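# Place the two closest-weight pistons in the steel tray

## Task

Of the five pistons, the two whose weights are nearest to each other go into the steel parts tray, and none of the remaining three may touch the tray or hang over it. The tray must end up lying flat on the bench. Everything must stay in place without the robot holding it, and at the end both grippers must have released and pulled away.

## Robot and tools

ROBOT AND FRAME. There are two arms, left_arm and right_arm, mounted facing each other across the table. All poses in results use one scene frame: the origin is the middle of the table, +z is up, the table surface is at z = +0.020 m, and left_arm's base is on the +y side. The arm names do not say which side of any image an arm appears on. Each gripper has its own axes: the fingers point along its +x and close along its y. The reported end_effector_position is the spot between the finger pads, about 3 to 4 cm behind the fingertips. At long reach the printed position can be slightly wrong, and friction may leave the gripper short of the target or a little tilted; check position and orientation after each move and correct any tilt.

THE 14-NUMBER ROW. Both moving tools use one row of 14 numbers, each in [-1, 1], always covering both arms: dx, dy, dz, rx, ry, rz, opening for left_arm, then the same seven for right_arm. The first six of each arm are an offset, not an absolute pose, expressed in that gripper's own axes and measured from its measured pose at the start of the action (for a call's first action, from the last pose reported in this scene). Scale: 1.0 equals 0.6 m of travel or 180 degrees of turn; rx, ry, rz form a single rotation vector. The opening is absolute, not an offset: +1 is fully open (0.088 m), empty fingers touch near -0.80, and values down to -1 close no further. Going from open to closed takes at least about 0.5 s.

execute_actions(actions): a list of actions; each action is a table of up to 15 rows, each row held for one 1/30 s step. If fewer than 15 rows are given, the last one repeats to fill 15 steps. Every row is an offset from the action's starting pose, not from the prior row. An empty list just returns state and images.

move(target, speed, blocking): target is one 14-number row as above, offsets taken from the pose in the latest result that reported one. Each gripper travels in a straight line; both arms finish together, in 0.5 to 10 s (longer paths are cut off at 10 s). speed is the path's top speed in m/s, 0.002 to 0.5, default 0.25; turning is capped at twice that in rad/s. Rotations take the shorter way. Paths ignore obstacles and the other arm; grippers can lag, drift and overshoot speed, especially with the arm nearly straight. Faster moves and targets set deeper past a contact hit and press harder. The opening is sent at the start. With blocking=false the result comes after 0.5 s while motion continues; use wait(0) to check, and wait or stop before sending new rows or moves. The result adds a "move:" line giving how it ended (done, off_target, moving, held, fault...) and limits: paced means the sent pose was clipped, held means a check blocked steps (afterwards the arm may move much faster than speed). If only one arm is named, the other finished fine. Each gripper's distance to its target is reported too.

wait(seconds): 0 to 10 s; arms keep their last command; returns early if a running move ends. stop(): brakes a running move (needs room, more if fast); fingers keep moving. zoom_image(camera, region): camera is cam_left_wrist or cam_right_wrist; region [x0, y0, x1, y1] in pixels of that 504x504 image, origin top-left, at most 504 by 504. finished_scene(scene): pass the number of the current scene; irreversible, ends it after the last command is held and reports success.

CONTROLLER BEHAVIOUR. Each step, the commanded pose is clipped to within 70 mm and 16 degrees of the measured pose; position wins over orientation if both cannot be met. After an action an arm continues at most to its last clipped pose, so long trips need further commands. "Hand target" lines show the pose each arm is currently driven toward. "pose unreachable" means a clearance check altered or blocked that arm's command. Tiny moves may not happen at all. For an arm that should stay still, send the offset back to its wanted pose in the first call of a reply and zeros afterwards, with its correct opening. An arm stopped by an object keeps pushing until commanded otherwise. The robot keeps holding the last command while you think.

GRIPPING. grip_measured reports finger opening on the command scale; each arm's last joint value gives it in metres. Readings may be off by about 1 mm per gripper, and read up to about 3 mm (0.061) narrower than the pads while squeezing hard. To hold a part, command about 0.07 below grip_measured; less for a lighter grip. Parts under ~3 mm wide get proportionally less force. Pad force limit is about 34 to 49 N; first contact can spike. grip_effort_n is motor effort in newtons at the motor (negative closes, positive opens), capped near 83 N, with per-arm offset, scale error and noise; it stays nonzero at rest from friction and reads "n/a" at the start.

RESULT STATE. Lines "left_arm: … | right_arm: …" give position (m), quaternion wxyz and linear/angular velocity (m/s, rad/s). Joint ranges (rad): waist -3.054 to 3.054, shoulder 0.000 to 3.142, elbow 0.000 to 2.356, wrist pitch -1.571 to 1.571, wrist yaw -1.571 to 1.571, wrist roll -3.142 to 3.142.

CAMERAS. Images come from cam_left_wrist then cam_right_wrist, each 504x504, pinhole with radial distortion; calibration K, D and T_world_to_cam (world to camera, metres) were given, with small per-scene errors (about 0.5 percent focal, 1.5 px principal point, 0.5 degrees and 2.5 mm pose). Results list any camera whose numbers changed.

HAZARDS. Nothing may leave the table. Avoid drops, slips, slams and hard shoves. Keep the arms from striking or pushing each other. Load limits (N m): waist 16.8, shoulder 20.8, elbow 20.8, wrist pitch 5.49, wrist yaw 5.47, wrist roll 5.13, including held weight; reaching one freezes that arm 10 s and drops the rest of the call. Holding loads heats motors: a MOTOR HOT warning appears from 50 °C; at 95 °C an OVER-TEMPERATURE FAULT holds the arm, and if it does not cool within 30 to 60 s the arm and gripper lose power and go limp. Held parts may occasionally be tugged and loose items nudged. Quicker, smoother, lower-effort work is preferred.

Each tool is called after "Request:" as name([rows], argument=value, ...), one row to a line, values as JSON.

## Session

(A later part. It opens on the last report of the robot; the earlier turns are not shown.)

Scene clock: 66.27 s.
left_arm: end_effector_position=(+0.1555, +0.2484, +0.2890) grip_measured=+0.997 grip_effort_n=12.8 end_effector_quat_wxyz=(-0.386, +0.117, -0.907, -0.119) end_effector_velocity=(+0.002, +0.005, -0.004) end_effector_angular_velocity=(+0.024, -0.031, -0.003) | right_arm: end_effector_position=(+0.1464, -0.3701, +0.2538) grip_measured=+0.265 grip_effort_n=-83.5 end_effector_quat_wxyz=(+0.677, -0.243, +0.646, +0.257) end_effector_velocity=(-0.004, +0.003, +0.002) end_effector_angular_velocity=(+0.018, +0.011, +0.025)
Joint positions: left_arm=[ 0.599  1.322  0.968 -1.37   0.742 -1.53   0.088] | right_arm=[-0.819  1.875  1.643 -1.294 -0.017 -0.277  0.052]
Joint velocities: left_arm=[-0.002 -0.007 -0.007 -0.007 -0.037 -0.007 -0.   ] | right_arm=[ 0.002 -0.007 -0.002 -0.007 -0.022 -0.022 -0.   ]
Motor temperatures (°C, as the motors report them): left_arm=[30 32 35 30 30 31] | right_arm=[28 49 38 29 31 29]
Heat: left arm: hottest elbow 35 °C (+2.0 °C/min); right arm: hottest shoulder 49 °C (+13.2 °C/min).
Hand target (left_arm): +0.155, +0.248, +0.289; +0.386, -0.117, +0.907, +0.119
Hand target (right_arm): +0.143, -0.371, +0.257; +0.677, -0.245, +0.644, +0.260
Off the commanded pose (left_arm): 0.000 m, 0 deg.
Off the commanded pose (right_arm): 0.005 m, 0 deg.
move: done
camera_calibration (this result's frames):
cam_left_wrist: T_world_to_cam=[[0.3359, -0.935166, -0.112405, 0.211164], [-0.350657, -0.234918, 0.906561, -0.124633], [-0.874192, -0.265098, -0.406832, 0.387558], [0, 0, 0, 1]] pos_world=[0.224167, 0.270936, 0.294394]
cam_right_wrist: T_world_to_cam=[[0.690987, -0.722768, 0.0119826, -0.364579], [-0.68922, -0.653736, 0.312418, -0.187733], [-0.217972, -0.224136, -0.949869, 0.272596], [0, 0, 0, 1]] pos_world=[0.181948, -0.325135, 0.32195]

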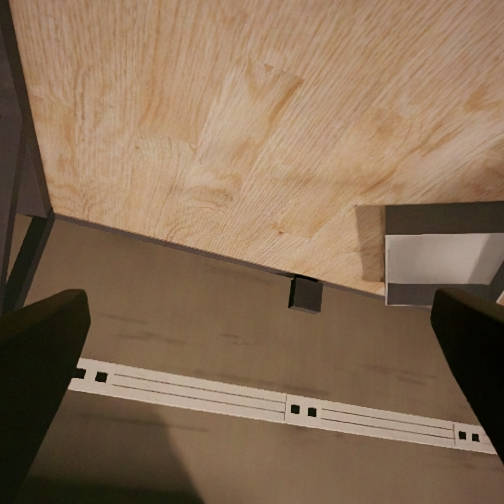

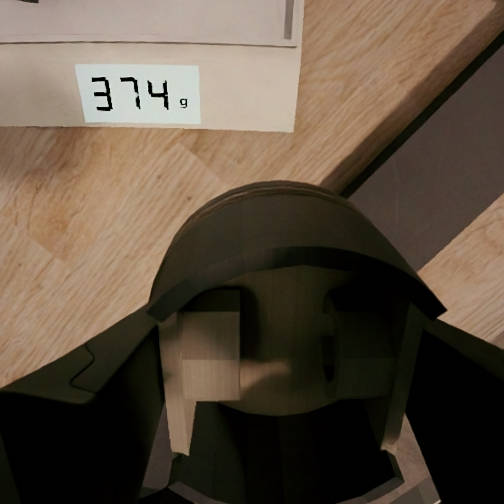

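Request:
move(target=[0,0,0,0,0,0,1,0.04,0.195,0.218,0,-0.015,0,-0.2], speed=0.2)

Request:
move(target=[0,0,0,0,0,0,1,0.04,0,0,0,0,0,-0.2], speed=0.03)

Scene clock: 70.60 s.
left_arm: end_effector_position=(+0.1555, +0.2484, +0.2890) grip_measured=+0.997 grip_effort_n=12.3 end_effector_quat_wxyz=(-0.386, +0.117, -0.907, -0.119) end_effector_velocity=(-0.002, +0.001, +0.000) end_effector_angular_velocity=(+0.004, +0.010, -0.007) | right_arm: end_effector_position=(+0.1666, -0.1974, +0.2354) grip_measured=+0.265 grip_effort_n=-83.5 end_effector_quat_wxyz=(+0.691, -0.236, +0.630, +0.265) end_effector_velocity=(-0.002, +0.001, +0.000) end_effector_angular_velocity=(+0.005, +0.028, -0.008)
Joint positions: left_arm=[ 0.599  1.322  0.968 -1.37   0.742 -1.53   0.088] | right_arm=[-0.502  2.373  2.338 -1.44  -0.004  0.039  0.052]
Joint velocities: left_arm=[-0.002  0.002 -0.002 -0.007  0.007  0.007 -0.   ] | right_arm=[-0.002  0.022  0.042 -0.037 -0.022  0.007  0.   ]
Motor temperatures (°C, as the motors report them): left_arm=[30 32 35 30 30 31] | right_arm=[28 49 38 29 31 29]
Heat: left arm: hottest elbow 35 °C (+2.0 °C/min); right arm: hottest shoulder 49 °C (+13.0 °C/min).
Hand target (left_arm): +0.155, +0.248, +0.289; +0.386, -0.117, +0.907, +0.119
Hand target (right_arm): +0.168, -0.195, +0.237; +0.694, -0.234, +0.627, +0.265
Off the commanded pose (left_arm): 0.000 m, 0 deg.
Off the commanded pose (right_arm): 0.003 m, 0 deg.
joint sent to its limit (right arm) — the command would take joint 3 (elbow) past its upper limit, so that joint was sent only as far as its limit.
move: done
camera_calibration (this result's frames):
cam_left_wrist: T_world_to_cam=[[0.3359, -0.935166, -0.112405, 0.211164], [-0.350657, -0.234918, 0.906561, -0.124633], [-0.874192, -0.265098, -0.406832, 0.387558], [0, 0, 0, 1]] pos_world=[0.224167, 0.270936, 0.294394]
cam_right_wrist: T_world_to_cam=[[0.691325, -0.722477, 0.00988455, -0.253037], [-0.69824, -0.66449, 0.266297, -0.044879], [-0.185825, -0.191, -0.96384, 0.302719], [0, 0, 0, 1]] pos_world=[0.199847, -0.154816, 0.306225]

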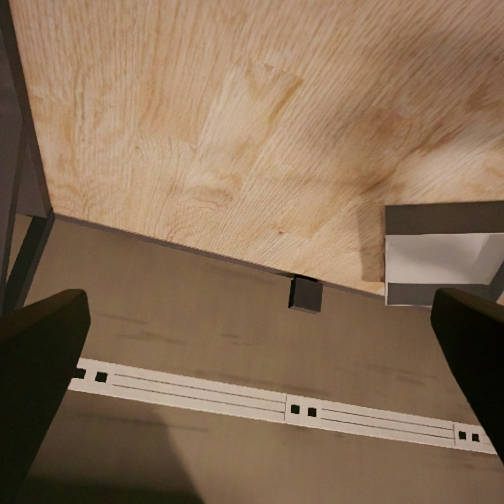

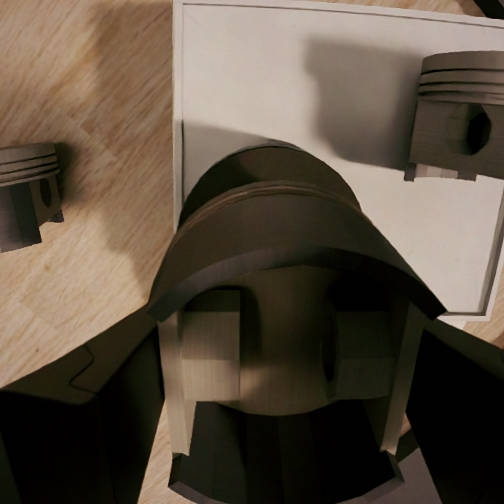

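Scene clock: 71.73 s.
left_arm: end_effector_position=(+0.1555, +0.2484, +0.2890) grip_measured=+0.997 grip_effort_n=12.8 end_effector_quat_wxyz=(-0.386, +0.117, -0.907, -0.119) end_effector_velocity=(-0.001, +0.005, -0.000) end_effector_angular_velocity=(+0.038, +0.003, +0.012) | right_arm: end_effector_position=(+0.1690, -0.1951, +0.2101) grip_measured=+0.265 grip_effort_n=-83.5 end_effector_quat_wxyz=(+0.690, -0.236, +0.631, +0.264) end_effector_velocity=(-0.001, +0.002, -0.001) end_effector_angular_velocity=(+0.006, +0.003, +0.010)
Joint positions: left_arm=[ 0.599  1.322  0.968 -1.37   0.742 -1.53   0.088] | right_arm=[-0.502  2.374  2.238 -1.342 -0.004  0.039  0.052]
Joint velocities: left_arm=[-0.002 -0.002 -0.002 -0.022 -0.007 -0.022 -0.   ] | right_arm=[ 0.002 -0.002 -0.007  0.007 -0.007 -0.007 -0.   ]
Motor temperatures (°C, as the motors report them): left_arm=[30 32 35 30 30 31] | right_arm=[28 49 38 29 31 29]
Heat: left arm: hottest elbow 35 °C (+2.0 °C/min); right arm: hottest shoulder 49 °C (+13.0 °C/min).
Hand target (left_arm): +0.155, +0.248, +0.289; +0.386, -0.117, +0.907, +0.119
Hand target (right_arm): +0.168, -0.196, +0.211; +0.691, -0.235, +0.630, +0.264
Off the commanded pose (left_arm): 0.000 m, 0 deg.
Off the commanded pose (right_arm): 0.002 m, 0 deg.
move: done
camera_calibration (this result's frames):
cam_left_wrist: T_world_to_cam=[[0.3359, -0.935166, -0.112405, 0.211164], [-0.350657, -0.234918, 0.906561, -0.124633], [-0.874192, -0.265098, -0.406832, 0.387558], [0, 0, 0, 1]] pos_world=[0.224167, 0.270936, 0.294394]
cam_right_wrist: T_world_to_cam=[[0.691072, -0.722719, 0.00984636, -0.252787], [-0.697894, -0.663667, 0.269239, -0.0354802], [-0.188049, -0.192935, -0.963023, 0.279116], [0, 0, 0, 1]] pos_world=[0.202421, -0.15239, 0.280837]

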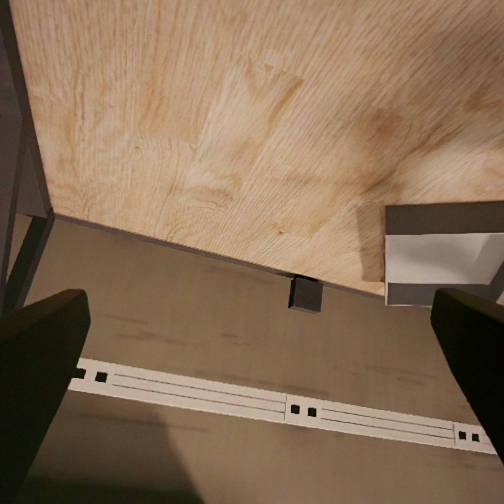

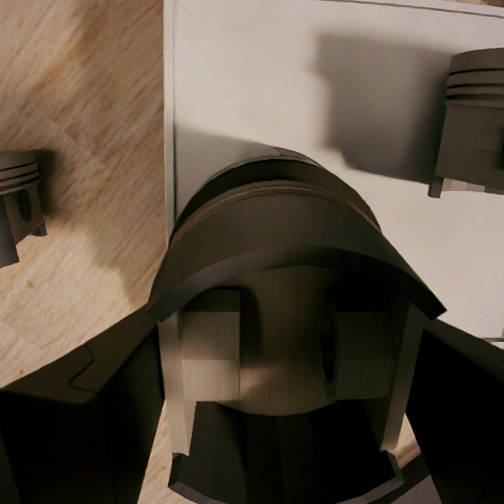

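Request:
move(target=[0,0,0,0,0,0,1,0.012,0,0,0,0,0,-0.2], speed=0.02)

Request:
move(target=[0,0,0,0,0,0,1,0,0,0,0,0,0,1])

Request:
move(target=[0,0,0,0,0,0,1,-0.1,0,-0.12,0,0,0,1])

Scene clock: 74.90 s.
left_arm: end_effector_position=(+0.1555, +0.2484, +0.2890) grip_measured=+0.997 grip_effort_n=12.8 end_effector_quat_wxyz=(-0.386, +0.117, -0.907, -0.119) end_effector_velocity=(-0.001, +0.005, -0.000) end_effector_angular_velocity=(+0.028, +0.001, +0.002) | right_arm: end_effector_position=(+0.1704, -0.1938, +0.2060) grip_measured=+0.265 grip_effort_n=-83.5 end_effector_quat_wxyz=(+0.692, -0.235, +0.629, +0.265) end_effector_velocity=(+0.005, +0.004, -0.000) end_effector_angular_velocity=(+0.028, -0.017, -0.009)
Joint positions: left_arm=[ 0.599  1.322  0.968 -1.37   0.742 -1.53   0.088] | right_arm=[-0.502  2.374  2.221 -1.318 -0.004  0.039  0.052]
Joint velocities: left_arm=[-0.002 -0.002 -0.002 -0.022 -0.007 -0.007 -0.   ] | right_arm=[-0.002 -0.002 -0.007  0.037 -0.007  0.007 -0.   ]
Motor temperatures (°C, as the motors report them): left_arm=[30 32 35 30 30 31] | right_arm=[28 50 38 29 31 29]
Heat: left arm: hottest elbow 35 °C (+1.0 °C/min); right arm: hottest shoulder 50 °C (+13.2 °C/min). Fold the right arm in close to its base before you think long.
Hand target (left_arm): +0.155, +0.248, +0.289; +0.386, -0.117, +0.907, +0.119
Hand target (right_arm): +0.169, -0.195, +0.203; +0.690, -0.236, +0.631, +0.264
Off the commanded pose (left_arm): 0.000 m, 0 deg.
Off the commanded pose (right_arm): 0.003 m, 0 deg.
MOTOR HOT: a motor of the right arm reached 50 °C. Now the hottest motor of the right arm, joint 2 (shoulder), reports 50 °C. The temperature limit of the motors' drives, at which the controller stops that arm, is 95 °C. To cool a motor, set the load down, stop pushing, or move to a pose that needs little force.
move: done
camera_calibration (this result's frames):
cam_left_wrist: T_world_to_cam=[[0.3359, -0.935166, -0.112405, 0.211164], [-0.350657, -0.234918, 0.906561, -0.124633], [-0.874192, -0.265098, -0.406832, 0.387558], [0, 0, 0, 1]] pos_world=[0.224167, 0.270936, 0.294394]
cam_right_wrist: T_world_to_cam=[[0.691023, -0.722765, 0.00985001, -0.252749], [-0.699215, -0.664928, 0.26262, -0.0311799], [-0.183263, -0.188364, -0.964849, 0.276064], [0, 0, 0, 1]] pos_world=[0.203446, -0.15141, 0.277038]

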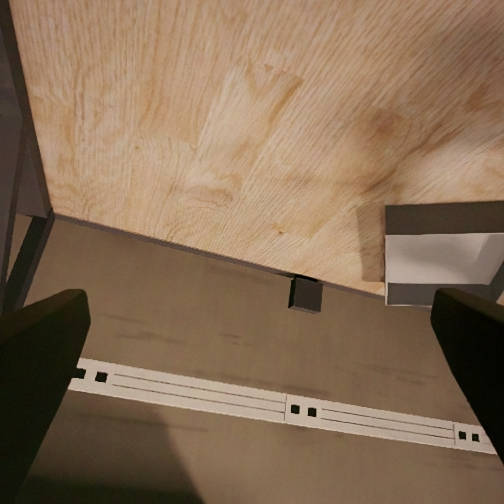

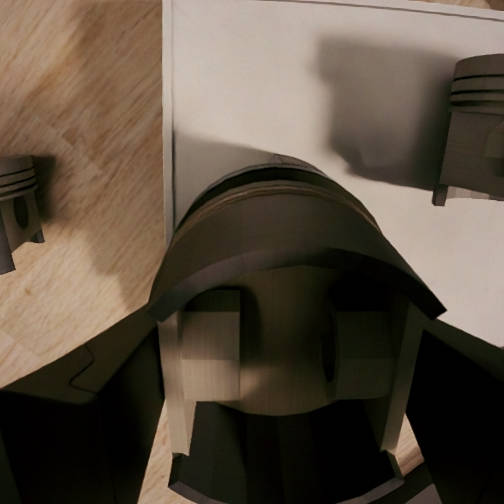

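Scene clock: 75.73 s.
left_arm: end_effector_position=(+0.1555, +0.2484, +0.2890) grip_measured=+0.997 grip_effort_n=12.8 end_effector_quat_wxyz=(-0.386, +0.117, -0.907, -0.119) end_effector_velocity=(+0.000, +0.005, -0.002) end_effector_angular_velocity=(+0.033, -0.012, -0.000) | right_arm: end_effector_position=(+0.1704, -0.1938, +0.2060) grip_measured=+0.977 grip_effort_n=20.2 end_effector_quat_wxyz=(+0.692, -0.235, +0.629, +0.265) end_effector_velocity=(+0.000, +0.003, +0.002) end_effector_angular_velocity=(+0.024, +0.006, +0.007)
Joint positions: left_arm=[ 0.599  1.322  0.968 -1.37   0.742 -1.53   0.088] | right_arm=[-0.502  2.374  2.221 -1.318 -0.004  0.039  0.087]
Joint velocities: left_arm=[-0.002 -0.002 -0.002 -0.022 -0.022 -0.007 -0.   ] | right_arm=[-0.002 -0.002  0.002  0.007 -0.022 -0.007  0.001]
Motor temperatures (°C, as the motors report them): left_arm=[30 32 35 30 30 31] | right_arm=[28 50 38 29 31 29]
Heat: left arm: hottest elbow 35 °C (+1.0 °C/min); right arm: hottest shoulder 50 °C (+13.0 °C/min). Fold the right arm in close to its base before you think long.
Hand target (left_arm): +0.155, +0.248, +0.289; +0.386, -0.117, +0.907, +0.119
Hand target (right_arm): +0.170, -0.194, +0.206; +0.692, -0.235, +0.629, +0.265
Off the commanded pose (left_arm): 0.000 m, 0 deg.
Off the commanded pose (right_arm): 0.000 m, 0 deg.
MOTOR HOT: still on. Now the hottest motor of the right arm, joint 2 (shoulder), reports 50 °C; a drive's own limit is 95 °C.
move: done
camera_calibration (this result's frames):
cam_left_wrist: T_world_to_cam=[[0.3359, -0.935166, -0.112405, 0.211164], [-0.350657, -0.234918, 0.906561, -0.124633], [-0.874192, -0.265098, -0.406832, 0.387558], [0, 0, 0, 1]] pos_world=[0.224167, 0.270936, 0.294394]
cam_right_wrist: T_world_to_cam=[[0.691023, -0.722765, 0.00985001, -0.252749], [-0.699215, -0.664928, 0.26262, -0.0311799], [-0.183263, -0.188364, -0.964849, 0.276064], [0, 0, 0, 1]] pos_world=[0.203446, -0.15141, 0.277038]

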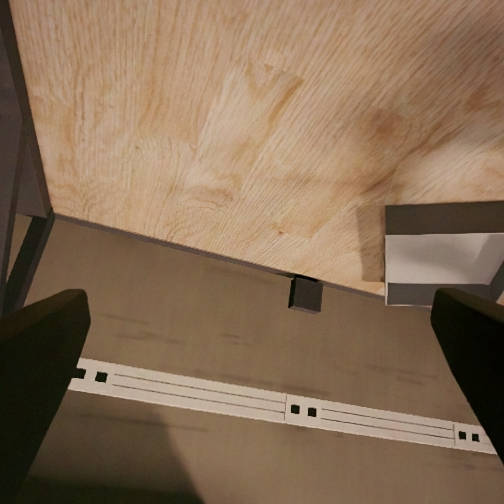

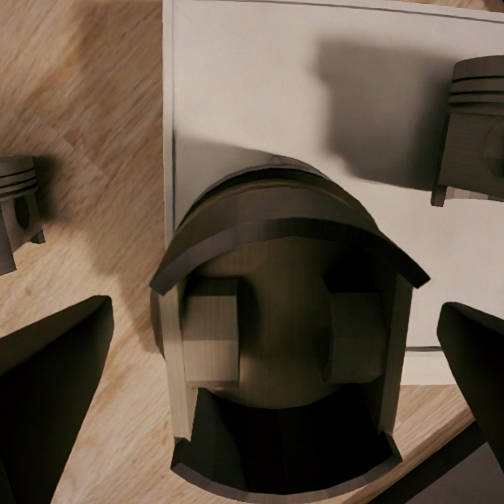

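Scene clock: 76.77 s.
left_arm: end_effector_position=(+0.1555, +0.2484, +0.2890) grip_measured=+0.997 grip_effort_n=12.8 end_effector_quat_wxyz=(-0.386, +0.117, -0.907, -0.119) end_effector_velocity=(-0.000, +0.002, -0.001) end_effector_angular_velocity=(+0.014, -0.003, +0.002) | right_arm: end_effector_position=(+0.1158, -0.2438, +0.2579) grip_measured=+0.979 grip_effort_n=20.7 end_effector_quat_wxyz=(+0.692, -0.235, +0.630, +0.265) end_effector_velocity=(-0.001, -0.001, +0.011) end_effector_angular_velocity=(+0.026, -0.019, +0.020)
Joint positions: left_arm=[ 0.599  1.322  0.968 -1.37   0.742 -1.53   0.088] | right_arm=[-0.498  2.027  1.867 -1.313 -0.004  0.043  0.087]
Joint velocities: left_arm=[-0.002 -0.002 -0.002 -0.007 -0.007 -0.007  0.   ] | right_arm=[-0.002 -0.032 -0.007  0.007 -0.007 -0.022 -0.   ]
Motor temperatures (°C, as the motors report them): left_arm=[30 32 35 30 30 31] | right_arm=[28 50 38 29 31 29]
Heat: left arm: hottest elbow 35 °C (+1.0 °C/min); right arm: hottest shoulder 50 °C (+13.0 °C/min). Fold the right arm in close to its base before you think long.
Hand target (left_arm): +0.155, +0.248, +0.289; +0.386, -0.117, +0.907, +0.119
Hand target (right_arm): +0.113, -0.245, +0.259; +0.692, -0.235, +0.629, +0.265
Off the commanded pose (left_arm): 0.000 m, 0 deg.
Off the commanded pose (right_arm): 0.004 m, 0 deg.
MOTOR HOT: still on. Now the hottest motor of the right arm, joint 2 (shoulder), reports 50 °C; a drive's own limit is 95 °C.
move: done
camera_calibration (this result's frames):
cam_left_wrist: T_world_to_cam=[[0.3359, -0.935166, -0.112405, 0.211164], [-0.350657, -0.234918, 0.906561, -0.124633], [-0.874192, -0.265098, -0.406832, 0.387558], [0, 0, 0, 1]] pos_world=[0.224167, 0.270936, 0.294394]
cam_right_wrist: T_world_to_cam=[[0.691055, -0.72274, 0.00947797, -0.251565], [-0.698696, -0.664592, 0.264844, -0.116837], [-0.185114, -0.189644, -0.964245, 0.306449], [0, 0, 0, 1]] pos_world=[0.14894, -0.201349, 0.328819]

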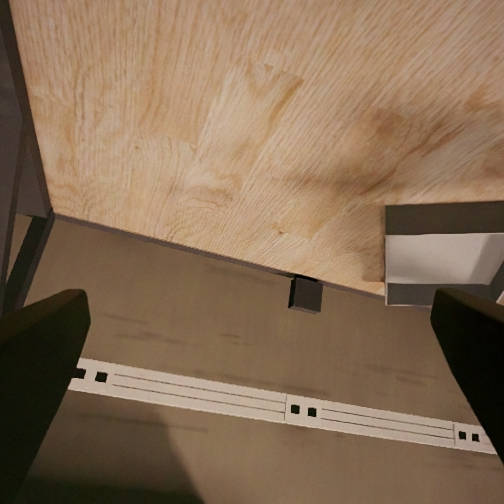

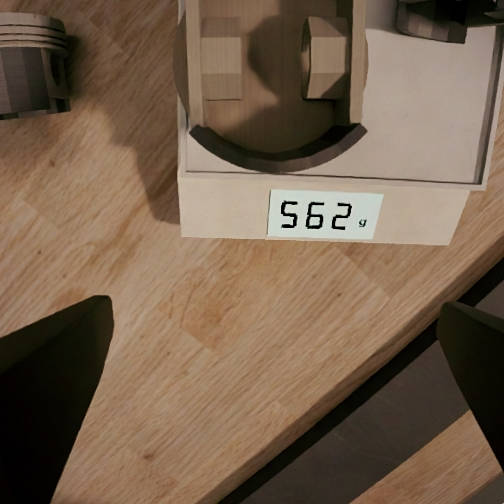

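Request:
execute_actions(actions=[])

Scene clock: 86.47 s.
left_arm: end_effector_position=(+0.1555, +0.2484, +0.2890) grip_measured=+0.997 grip_effort_n=12.8 end_effector_quat_wxyz=(-0.386, +0.117, -0.907, -0.119) end_effector_velocity=(-0.000, +0.002, -0.001) end_effector_angular_velocity=(+0.014, -0.003, +0.002) | right_arm: end_effector_position=(+0.1155, -0.2441, +0.2585) grip_measured=+0.979 grip_effort_n=20.7 end_effector_quat_wxyz=(+0.692, -0.235, +0.629, +0.265) end_effector_velocity=(-0.002, -0.002, -0.001) end_effector_angular_velocity=(-0.004, +0.013, +0.006)
Joint positions: left_arm=[ 0.599  1.322  0.968 -1.37   0.742 -1.53   0.088] | right_arm=[-0.498  2.024  1.865 -1.313 -0.004  0.043  0.087]
Joint velocities: left_arm=[-0.002 -0.002 -0.002 -0.007 -0.007 -0.007 -0.   ] | right_arm=[-0.002 -0.002 -0.007 -0.007 -0.007 -0.007 -0.   ]
Motor temperatures (°C, as the motors report them): left_arm=[30 32 35 30 30 31] | right_arm=[28 51 38 30 31 29]
Heat: left arm: hottest elbow 35 °C (+1.0 °C/min); right arm: hottest shoulder 51 °C (+9.1 °C/min). Fold the right arm in close to its base before you think long.
Hand target (left_arm): +0.155, +0.248, +0.289; +0.386, -0.117, +0.907, +0.119
Hand target (right_arm): +0.113, -0.245, +0.259; +0.692, -0.235, +0.629, +0.265
Off the commanded pose (left_arm): 0.000 m, 0 deg.
Off the commanded pose (right_arm): 0.003 m, 0 deg.
MOTOR HOT: still on. Now the hottest motor of the right arm, joint 2 (shoulder), reports 51 °C; a drive's own limit is 95 °C.
camera_calibration (this result's frames):
cam_left_wrist: T_world_to_cam=[[0.3359, -0.935166, -0.112405, 0.211164], [-0.350657, -0.234918, 0.906561, -0.124633], [-0.874192, -0.265098, -0.406832, 0.387558], [0, 0, 0, 1]] pos_world=[0.224167, 0.270936, 0.294394]
cam_right_wrist: T_world_to_cam=[[0.691047, -0.722747, 0.00947422, -0.251572], [-0.698913, -0.664802, 0.26374, -0.117136], [-0.184319, -0.188878, -0.964547, 0.307113], [0, 0, 0, 1]] pos_world=[0.148588, -0.201688, 0.329502]

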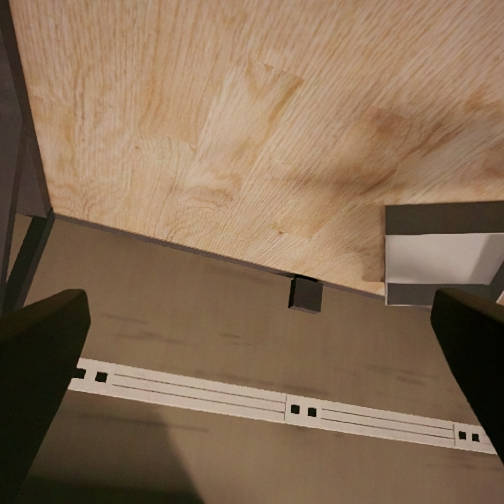

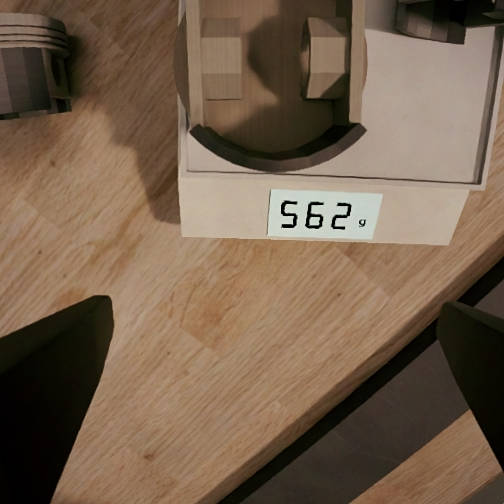

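Request:
move(target=[0,0,0,0,0,0,1,0.1,0.26,0.11,-0.51,0,0,1])

Scene clock: 92.17 s.
left_arm: end_effector_position=(+0.1555, +0.2484, +0.2890) grip_measured=+0.997 grip_effort_n=13.3 end_effector_quat_wxyz=(-0.386, +0.117, -0.907, -0.119) end_effector_velocity=(-0.002, +0.005, -0.000) end_effector_angular_velocity=(+0.028, +0.001, -0.003) | right_arm: end_effector_position=(+0.0650, -0.0826, +0.2099) grip_measured=+0.979 grip_effort_n=20.2 end_effector_quat_wxyz=(+0.340, -0.658, +0.224, +0.633) end_effector_velocity=(+0.002, -0.002, +0.002) end_effector_angular_velocity=(-0.001, +0.005, +0.016)
Joint positions: left_arm=[ 0.599  1.322  0.968 -1.37   0.742 -1.53   0.088] | right_arm=[-0.187  2.441  2.348 -1.312  0.022 -1.243  0.087]
Joint velocities: left_arm=[-0.007 -0.002 -0.002 -0.022 -0.007 -0.007  0.   ] | right_arm=[-0.007 -0.002  0.002 -0.007 -0.007 -0.022 -0.   ]
Motor temperatures (°C, as the motors report them): left_arm=[30 32 35 30 30 31] | right_arm=[28 51 38 30 31 29]
Heat: left arm: hottest elbow 35 °C (+1.0 °C/min); right arm: hottest shoulder 51 °C (+8.1 °C/min). Fold the right arm in close to its base before you think long.
Hand target (left_arm): +0.155, +0.248, +0.289; +0.386, -0.117, +0.907, +0.119
Hand target (right_arm): +0.065, -0.079, +0.207; -0.338, +0.660, -0.221, -0.633
Off the commanded pose (left_arm): 0.000 m, 0 deg.
Off the commanded pose (right_arm): 0.005 m, 4 deg.
MOTOR HOT: still on. Now the hottest motor of the right arm, joint 2 (shoulder), reports 51 °C; a drive's own limit is 95 °C.
joint sent to its limit (right arm) — the command would take joint 3 (elbow) past its upper limit, so that joint was sent only as far as its limit.
move: off_target (right_arm)
camera_calibration (this result's frames):
cam_left_wrist: T_world_to_cam=[[0.3359, -0.935166, -0.112405, 0.211164], [-0.350657, -0.234918, 0.906561, -0.124633], [-0.874192, -0.265098, -0.406832, 0.387558], [0, 0, 0, 1]] pos_world=[0.224167, 0.270936, 0.294394]
cam_right_wrist: T_world_to_cam=[[0.695636, 0.695925, 0.178267, -0.0180073], [0.624969, -0.708612, 0.327542, -0.135242], [0.354266, -0.116439, -0.927867, 0.244705], [0, 0, 0, 1]] pos_world=[0.0103582, -0.0548094, 0.274561]

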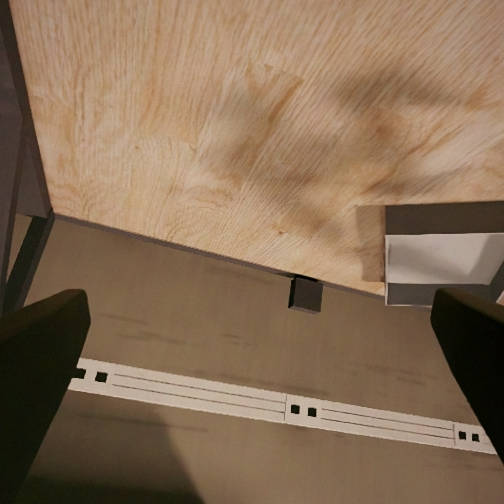

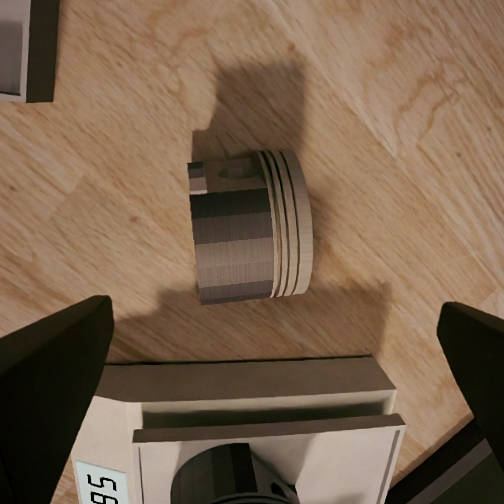

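Request:
move(target=[0,0,0,0,0,0,1,0.14,0.01,-0.009,-0.025,0,0.02,0.8], speed=0.12)

Scene clock: 97.20 s.
left_arm: end_effector_position=(+0.1555, +0.2484, +0.2890) grip_measured=+0.997 grip_effort_n=12.8 end_effector_quat_wxyz=(-0.386, +0.117, -0.907, -0.119) end_effector_velocity=(+0.001, +0.002, -0.001) end_effector_angular_velocity=(+0.015, -0.019, -0.000) | right_arm: end_effector_position=(+0.0719, -0.0765, +0.1357) grip_measured=+0.804 grip_effort_n=-16.0 end_effector_quat_wxyz=(+0.301, -0.665, +0.212, +0.650) end_effector_velocity=(-0.002, -0.004, +0.001) end_effector_angular_velocity=(-0.011, +0.015, -0.009)
Joint positions: left_arm=[ 0.599  1.322  0.968 -1.37   0.742 -1.53   0.088] | right_arm=[-0.198  2.534  2.229 -1.139  0.004 -1.332  0.078]
Joint velocities: left_arm=[-0.002 -0.002  0.002 -0.007 -0.022 -0.007 -0.   ] | right_arm=[-0.002 -0.002  0.002 -0.022 -0.007  0.007 -0.   ]
Motor temperatures (°C, as the motors report them): left_arm=[30 32 35 30 30 31] | right_arm=[28 51 38 30 31 29]
Heat: left arm: hottest elbow 35 °C (+1.0 °C/min); right arm: hottest shoulder 51 °C (+9.1 °C/min). Fold the right arm in close to its base before you think long.
Hand target (left_arm): +0.155, +0.248, +0.289; +0.386, -0.117, +0.907, +0.119
Hand target (right_arm): +0.072, -0.079, +0.126; -0.294, +0.664, -0.220, -0.652
Off the commanded pose (left_arm): 0.000 m, 0 deg.
Off the commanded pose (right_arm): 0.010 m, 1 deg.
MOTOR HOT: still on. Now the hottest motor of the right arm, joint 2 (shoulder), reports 51 °C; a drive's own limit is 95 °C.
move: off_target (right_arm)
camera_calibration (this result's frames):
cam_left_wrist: T_world_to_cam=[[0.3359, -0.935166, -0.112405, 0.211164], [-0.350657, -0.234918, 0.906561, -0.124633], [-0.874192, -0.265098, -0.406832, 0.387558], [0, 0, 0, 1]] pos_world=[0.224167, 0.270936, 0.294394]
cam_right_wrist: T_world_to_cam=[[0.641977, 0.75413, 0.138394, -0.000116036], [0.686371, -0.645701, 0.33461, -0.111532], [0.341701, -0.119822, -0.932139, 0.175401], [0, 0, 0, 1]] pos_world=[0.0166922, -0.0509118, 0.200833]

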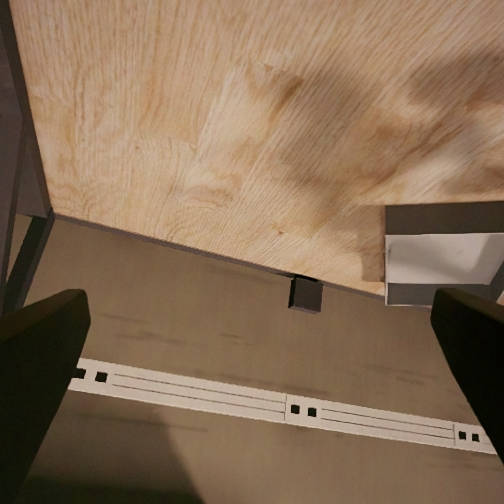

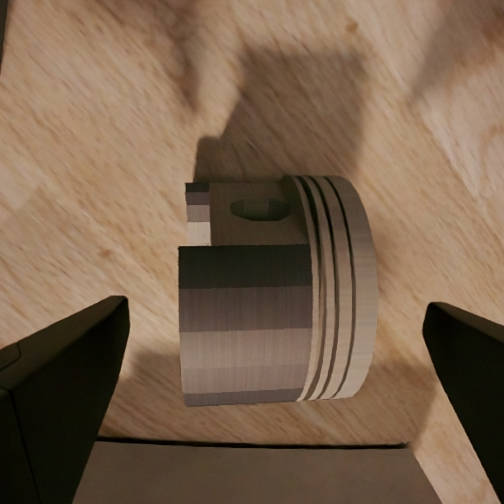

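Request:
move(target=[0,0,0,0,0,0,1,0.075,0.006,0,0,0,0.03,0.8], speed=0.08)

Request:
move(target=[0,0,0,0,0,0,1,0,0,0,0,0,0,-0.2])

Request:
move(target=[0,0,0,0,0,0,1,-0.2,0.3,0.03,0,0,0,-0.2], speed=0.15)

Scene clock: 100.00 s.
left_arm: end_effector_position=(+0.1555, +0.2484, +0.2890) grip_measured=+0.997 grip_effort_n=12.8 end_effector_quat_wxyz=(-0.386, +0.117, -0.907, -0.119) end_effector_velocity=(+0.000, -0.000, -0.001) end_effector_angular_velocity=(+0.000, -0.008, +0.002) | right_arm: end_effector_position=(+0.0703, -0.0749, +0.0944) grip_measured=+0.804 grip_effort_n=-16.0 end_effector_quat_wxyz=(+0.272, -0.655, +0.241, +0.663) end_effector_velocity=(+0.002, +0.008, +0.006) end_effector_angular_velocity=(+0.031, -0.009, +0.010)
Joint positions: left_arm=[ 0.599  1.322  0.968 -1.37   0.742 -1.53   0.088] | right_arm=[-0.2    2.679  2.346 -1.196 -0.017 -1.335  0.078]
Joint velocities: left_arm=[-0.002 -0.002 -0.002  0.007 -0.007 -0.007 -0.   ] | right_arm=[ 0.002  0.002  0.027  0.007 -0.007 -0.007 -0.   ]
Motor temperatures (°C, as the motors report them): left_arm=[30 32 35 30 30 31] | right_arm=[28 51 39 30 31 29]
Heat: left arm: hottest elbow 35 °C (+0.0 °C/min); right arm: hottest shoulder 51 °C (+9.1 °C/min). Fold the right arm in close to its base before you think long.
Hand target (left_arm): +0.155, +0.248, +0.289; +0.386, -0.117, +0.907, +0.119
Hand target (right_arm): +0.072, -0.075, +0.090; -0.271, +0.654, -0.242, -0.663
Off the commanded pose (left_arm): 0.000 m, 0 deg.
Off the commanded pose (right_arm): 0.004 m, 0 deg.
MOTOR HOT: still on. Now the hottest motor of the right arm, joint 2 (shoulder), reports 51 °C; a drive's own limit is 95 °C.
joint sent to its limit (right arm) — the command would take joint 3 (elbow) past its upper limit, so that joint was sent only as far as its limit.
move: done
camera_calibration (this result's frames):
cam_left_wrist: T_world_to_cam=[[0.3359, -0.935166, -0.112405, 0.211164], [-0.350657, -0.234918, 0.906561, -0.124633], [-0.874192, -0.265098, -0.406832, 0.387558], [0, 0, 0, 1]] pos_world=[0.224167, 0.270936, 0.294394]
cam_right_wrist: T_world_to_cam=[[0.645386, 0.762077, 0.0521158, 0.0139692], [0.707924, -0.622362, 0.333929, -0.0952829], [0.286915, -0.178619, -0.941156, 0.137902], [0, 0, 0, 1]] pos_world=[0.0188715, -0.0453141, 0.160877]

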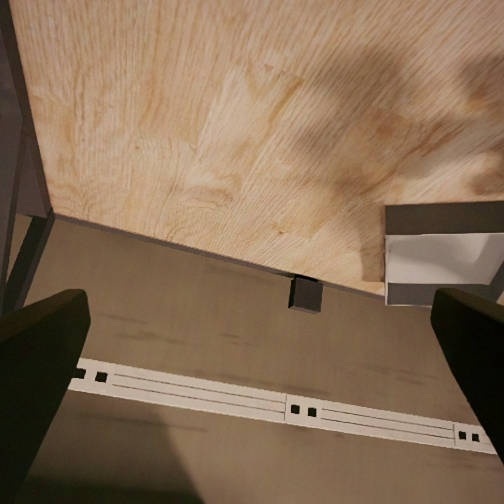

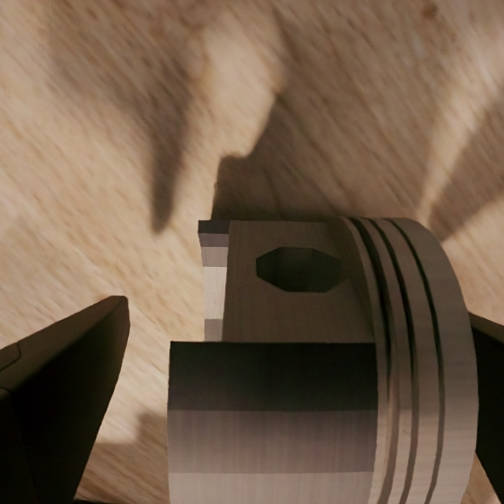

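Scene clock: 100.50 s.
left_arm: end_effector_position=(+0.1555, +0.2484, +0.2890) grip_measured=+0.997 grip_effort_n=12.8 end_effector_quat_wxyz=(-0.386, +0.117, -0.907, -0.119) end_effector_velocity=(+0.001, +0.003, -0.002) end_effector_angular_velocity=(+0.029, -0.015, +0.010) | right_arm: end_effector_position=(+0.0704, -0.0748, +0.0945) grip_measured=-0.012 grip_effort_n=-83.5 end_effector_quat_wxyz=(+0.273, -0.655, +0.240, +0.662) end_effector_velocity=(+0.001, -0.003, +0.000) end_effector_angular_velocity=(-0.010, -0.003, +0.005)
Joint positions: left_arm=[ 0.599  1.322  0.968 -1.37   0.742 -1.53   0.088] | right_arm=[-0.2    2.679  2.346 -1.195 -0.016 -1.335  0.038]
Joint velocities: left_arm=[-0.002 -0.002 -0.002 -0.007 -0.022 -0.022 -0.   ] | right_arm=[-0.002 -0.002 -0.002 -0.007  0.007 -0.007 -0.   ]
Motor temperatures (°C, as the motors report them): left_arm=[30 32 35 30 30 31] | right_arm=[28 51 39 30 31 29]
Heat: left arm: hottest elbow 35 °C (+0.0 °C/min); right arm: hottest shoulder 51 °C (+9.0 °C/min). Fold the right arm in close to its base before you think long.
Hand target (left_arm): +0.155, +0.248, +0.289; +0.386, -0.117, +0.907, +0.119
Hand target (right_arm): +0.070, -0.075, +0.094; -0.272, +0.655, -0.241, -0.663
Off the commanded pose (left_arm): 0.000 m, 0 deg.
Off the commanded pose (right_arm): 0.000 m, 0 deg.
MOTOR HOT: still on. Now the hottest motor of the right arm, joint 2 (shoulder), reports 51 °C; a drive's own limit is 95 °C.
move: done
camera_calibration (this result's frames):
cam_left_wrist: T_world_to_cam=[[0.3359, -0.935166, -0.112405, 0.211164], [-0.350657, -0.234918, 0.906561, -0.124633], [-0.874192, -0.265098, -0.406832, 0.387558], [0, 0, 0, 1]] pos_world=[0.224167, 0.270936, 0.294394]
cam_right_wrist: T_world_to_cam=[[0.645352, 0.762023, 0.0533109, 0.0135849], [0.707617, -0.622646, 0.334051, -0.0953303], [0.287748, -0.177857, -0.941046, 0.137974], [0, 0, 0, 1]] pos_world=[0.0189885, -0.0451694, 0.160961]

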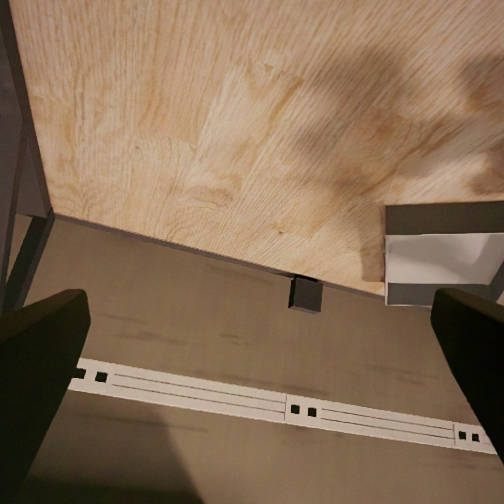

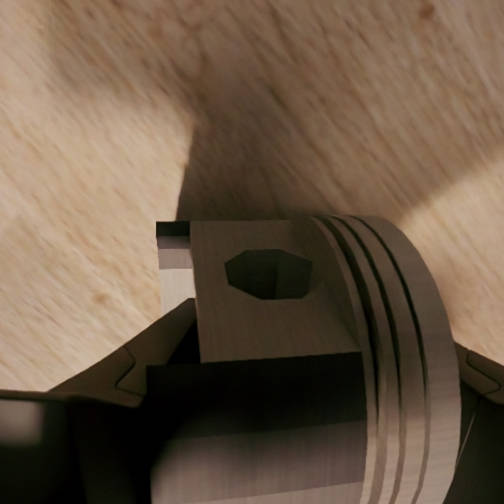

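Scene clock: 102.53 s.
left_arm: end_effector_position=(+0.1555, +0.2484, +0.2890) grip_measured=+0.997 grip_effort_n=13.3 end_effector_quat_wxyz=(-0.386, +0.117, -0.907, -0.119) end_effector_velocity=(-0.002, +0.004, +0.001) end_effector_angular_velocity=(+0.023, -0.000, -0.003) | right_arm: end_effector_position=(-0.0633, -0.1958, +0.2066) grip_measured=-0.012 grip_effort_n=-83.5 end_effector_quat_wxyz=(+0.271, -0.654, +0.242, +0.663) end_effector_velocity=(-0.003, -0.003, +0.002) end_effector_angular_velocity=(+0.000, +0.007, +0.010)
Joint positions: left_arm=[ 0.599  1.322  0.968 -1.37   0.742 -1.53   0.088] | right_arm=[-0.032  1.856  1.431 -1.103 -0.012 -1.166  0.038]
Joint velocities: left_arm=[-0.007 -0.002  0.002 -0.022 -0.007 -0.007 -0.   ] | right_arm=[ 0.002 -0.012 -0.007 -0.007 -0.007 -0.007  0.   ]
Motor temperatures (°C, as the motors report them): left_arm=[30 32 35 30 30 31] | right_arm=[28 52 38 30 31 29]
Heat: left arm: hottest elbow 35 °C (+0.0 °C/min); right arm: hottest shoulder 52 °C (+10.0 °C/min). Fold the right arm in close to its base before you think long.
Hand target (left_arm): +0.155, +0.248, +0.289; +0.386, -0.117, +0.907, +0.119
Hand target (right_arm): -0.065, -0.198, +0.210; -0.273, +0.655, -0.240, -0.663
Off the commanded pose (left_arm): 0.000 m, 0 deg.
Off the commanded pose (right_arm): 0.005 m, 0 deg.
MOTOR HOT: still on. Now the hottest motor of the right arm, joint 2 (shoulder), reports 52 °C; a drive's own limit is 95 °C.
move: done
camera_calibration (this result's frames):
cam_left_wrist: T_world_to_cam=[[0.3359, -0.935166, -0.112405, 0.211164], [-0.350657, -0.234918, 0.906561, -0.124633], [-0.874192, -0.265098, -0.406832, 0.387558], [0, 0, 0, 1]] pos_world=[0.224167, 0.270936, 0.294394]
cam_right_wrist: T_world_to_cam=[[0.64558, 0.762135, 0.0487508, 0.187126], [0.70906, -0.621885, 0.332406, -0.112907], [0.283656, -0.180028, -0.941875, 0.259957], [0, 0, 0, 1]] pos_world=[-0.114486, -0.166031, 0.273256]

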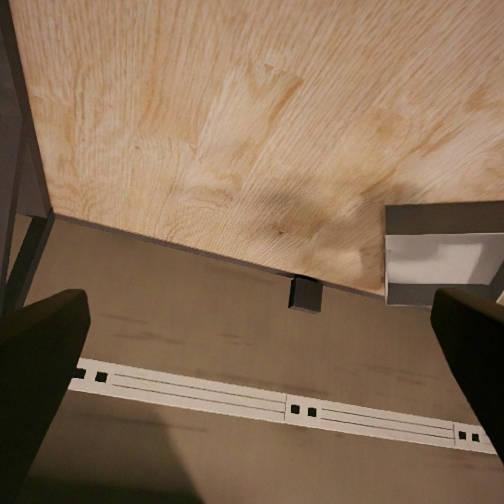

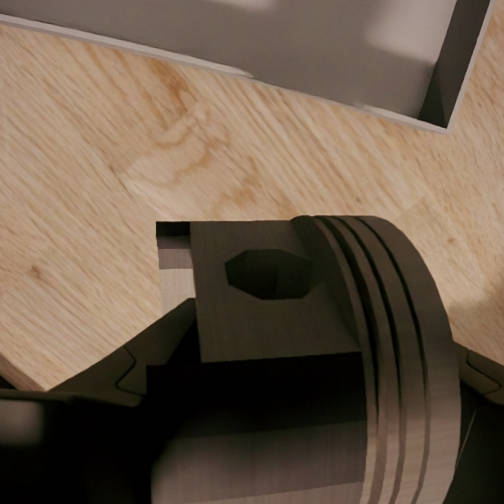

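Request:
move(target=[0,0,0,0,0,0,1,0,-0.072,-0.398,0.058,0,0.015,-0.2], speed=0.2)

Request:
move(target=[0,0,0,0,0,0,1,0.02,-0.135,0,0,0,0,-0.2], speed=0.08)

Scene clock: 109.80 s.
left_arm: end_effector_position=(+0.1555, +0.2484, +0.2890) grip_measured=+0.997 grip_effort_n=12.3 end_effector_quat_wxyz=(-0.386, +0.117, -0.907, -0.119) end_effector_velocity=(-0.000, +0.002, -0.001) end_effector_angular_velocity=(+0.014, -0.003, +0.002) | right_arm: end_effector_position=(+0.1368, -0.3294, +0.1978) grip_measured=-0.012 grip_effort_n=-83.5 end_effector_quat_wxyz=(+0.309, -0.621, +0.321, +0.645) end_effector_velocity=(+0.004, -0.001, -0.000) end_effector_angular_velocity=(+0.018, +0.014, +0.004)
Joint positions: left_arm=[ 0.599  1.322  0.968 -1.37   0.742 -1.53   0.088] | right_arm=[-0.71   2.003  1.597 -1.197 -0.019 -1.665  0.038]
Joint velocities: left_arm=[-0.002 -0.002 -0.002 -0.007 -0.007 -0.007  0.   ] | right_arm=[-0.017  0.012  0.017 -0.007 -0.022 -0.022 -0.   ]
Motor temperatures (°C, as the motors report them): left_arm=[30 32 35 30 30 31] | right_arm=[28 52 38 30 31 29]
Heat: left arm: hottest elbow 35 °C (+0.0 °C/min); right arm: hottest shoulder 52 °C (+7.1 °C/min). Fold the right arm in close to its base before you think long.
Hand target (left_arm): +0.155, +0.248, +0.289; +0.386, -0.117, +0.907, +0.119
Hand target (right_arm): +0.141, -0.329, +0.200; -0.312, +0.623, -0.318, -0.643
Off the commanded pose (left_arm): 0.000 m, 0 deg.
Off the commanded pose (right_arm): 0.007 m, 1 deg.
MOTOR HOT: still on. Now the hottest motor of the right arm, joint 2 (shoulder), reports 52 °C; a drive's own limit is 95 °C.
move: done
camera_calibration (this result's frames):
cam_left_wrist: T_world_to_cam=[[0.3359, -0.935166, -0.112405, 0.211164], [-0.350657, -0.234918, 0.906561, -0.124633], [-0.874192, -0.265098, -0.406832, 0.387558], [0, 0, 0, 1]] pos_world=[0.224167, 0.270936, 0.294394]
cam_right_wrist: T_world_to_cam=[[0.772035, 0.635394, -0.0154121, 0.113802], [0.602558, -0.723993, 0.335794, -0.354703], [0.202203, -0.268531, -0.941809, 0.152747], [0, 0, 0, 1]] pos_world=[0.094984, -0.288094, 0.26472]

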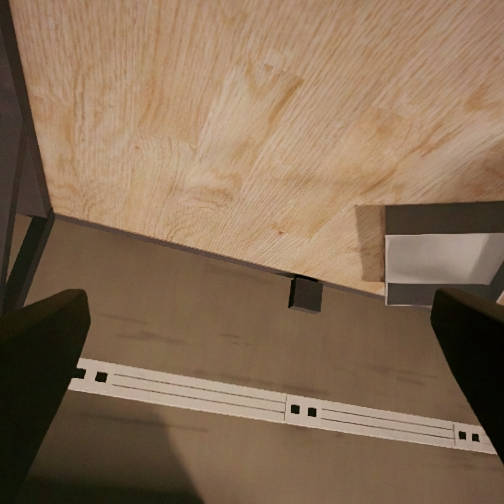

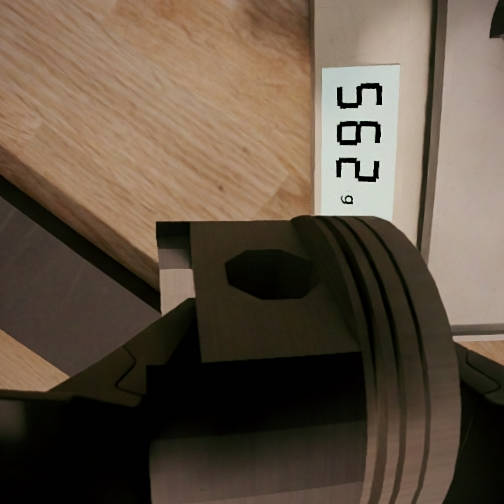

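Scene clock: 111.33 s.
left_arm: end_effector_position=(+0.1555, +0.2484, +0.2890) grip_measured=+0.997 grip_effort_n=13.3 end_effector_quat_wxyz=(-0.386, +0.117, -0.907, -0.119) end_effector_velocity=(-0.000, +0.002, -0.001) end_effector_angular_velocity=(+0.024, -0.002, +0.012) | right_arm: end_effector_position=(+0.1990, -0.2843, +0.1812) grip_measured=-0.012 grip_effort_n=-83.5 end_effector_quat_wxyz=(+0.307, -0.620, +0.323, +0.646) end_effector_velocity=(-0.000, -0.000, +0.002) end_effector_angular_velocity=(+0.002, +0.010, -0.010)
Joint positions: left_arm=[ 0.599  1.322  0.968 -1.37   0.742 -1.53   0.088] | right_arm=[-0.697  2.349  2.082 -1.342 -0.019 -1.652  0.038]
Joint velocities: left_arm=[-0.002 -0.002 -0.002 -0.007 -0.007 -0.022 -0.   ] | right_arm=[-0.002  0.007  0.022 -0.022 -0.007  0.007 -0.   ]
Motor temperatures (°C, as the motors report them): left_arm=[30 32 35 30 30 31] | right_arm=[28 52 39 29 31 29]
Heat: left arm: hottest elbow 35 °C (+0.0 °C/min); right arm: hottest shoulder 52 °C (+7.0 °C/min). Fold the right arm in close to its base before you think long.
Hand target (left_arm): +0.155, +0.248, +0.289; +0.386, -0.117, +0.907, +0.119
Hand target (right_arm): +0.201, -0.281, +0.183; -0.309, +0.621, -0.321, -0.645
Off the commanded pose (left_arm): 0.000 m, 0 deg.
Off the commanded pose (right_arm): 0.005 m, 0 deg.
MOTOR HOT: still on. Now the hottest motor of the right arm, joint 2 (shoulder), reports 52 °C; a drive's own limit is 95 °C.
move: done
camera_calibration (this result's frames):
cam_left_wrist: T_world_to_cam=[[0.3359, -0.935166, -0.112405, 0.211164], [-0.350657, -0.234918, 0.906561, -0.124633], [-0.874192, -0.265098, -0.406832, 0.387558], [0, 0, 0, 1]] pos_world=[0.224167, 0.270936, 0.294394]
cam_right_wrist: T_world_to_cam=[[0.772175, 0.635037, -0.0217647, 0.0379561], [0.604013, -0.722956, 0.335415, -0.353867], [0.197266, -0.272145, -0.941819, 0.136693], [0, 0, 0, 1]] pos_world=[0.157467, -0.242733, 0.248259]

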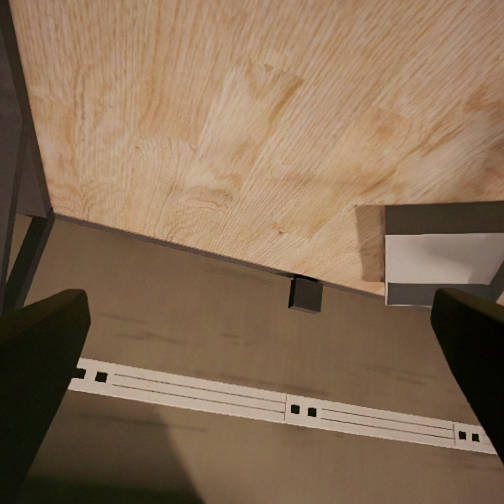

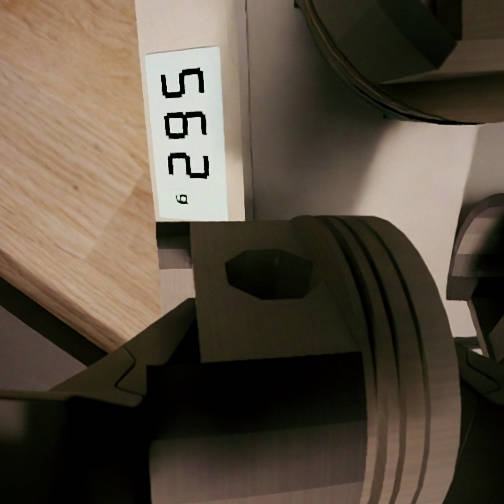

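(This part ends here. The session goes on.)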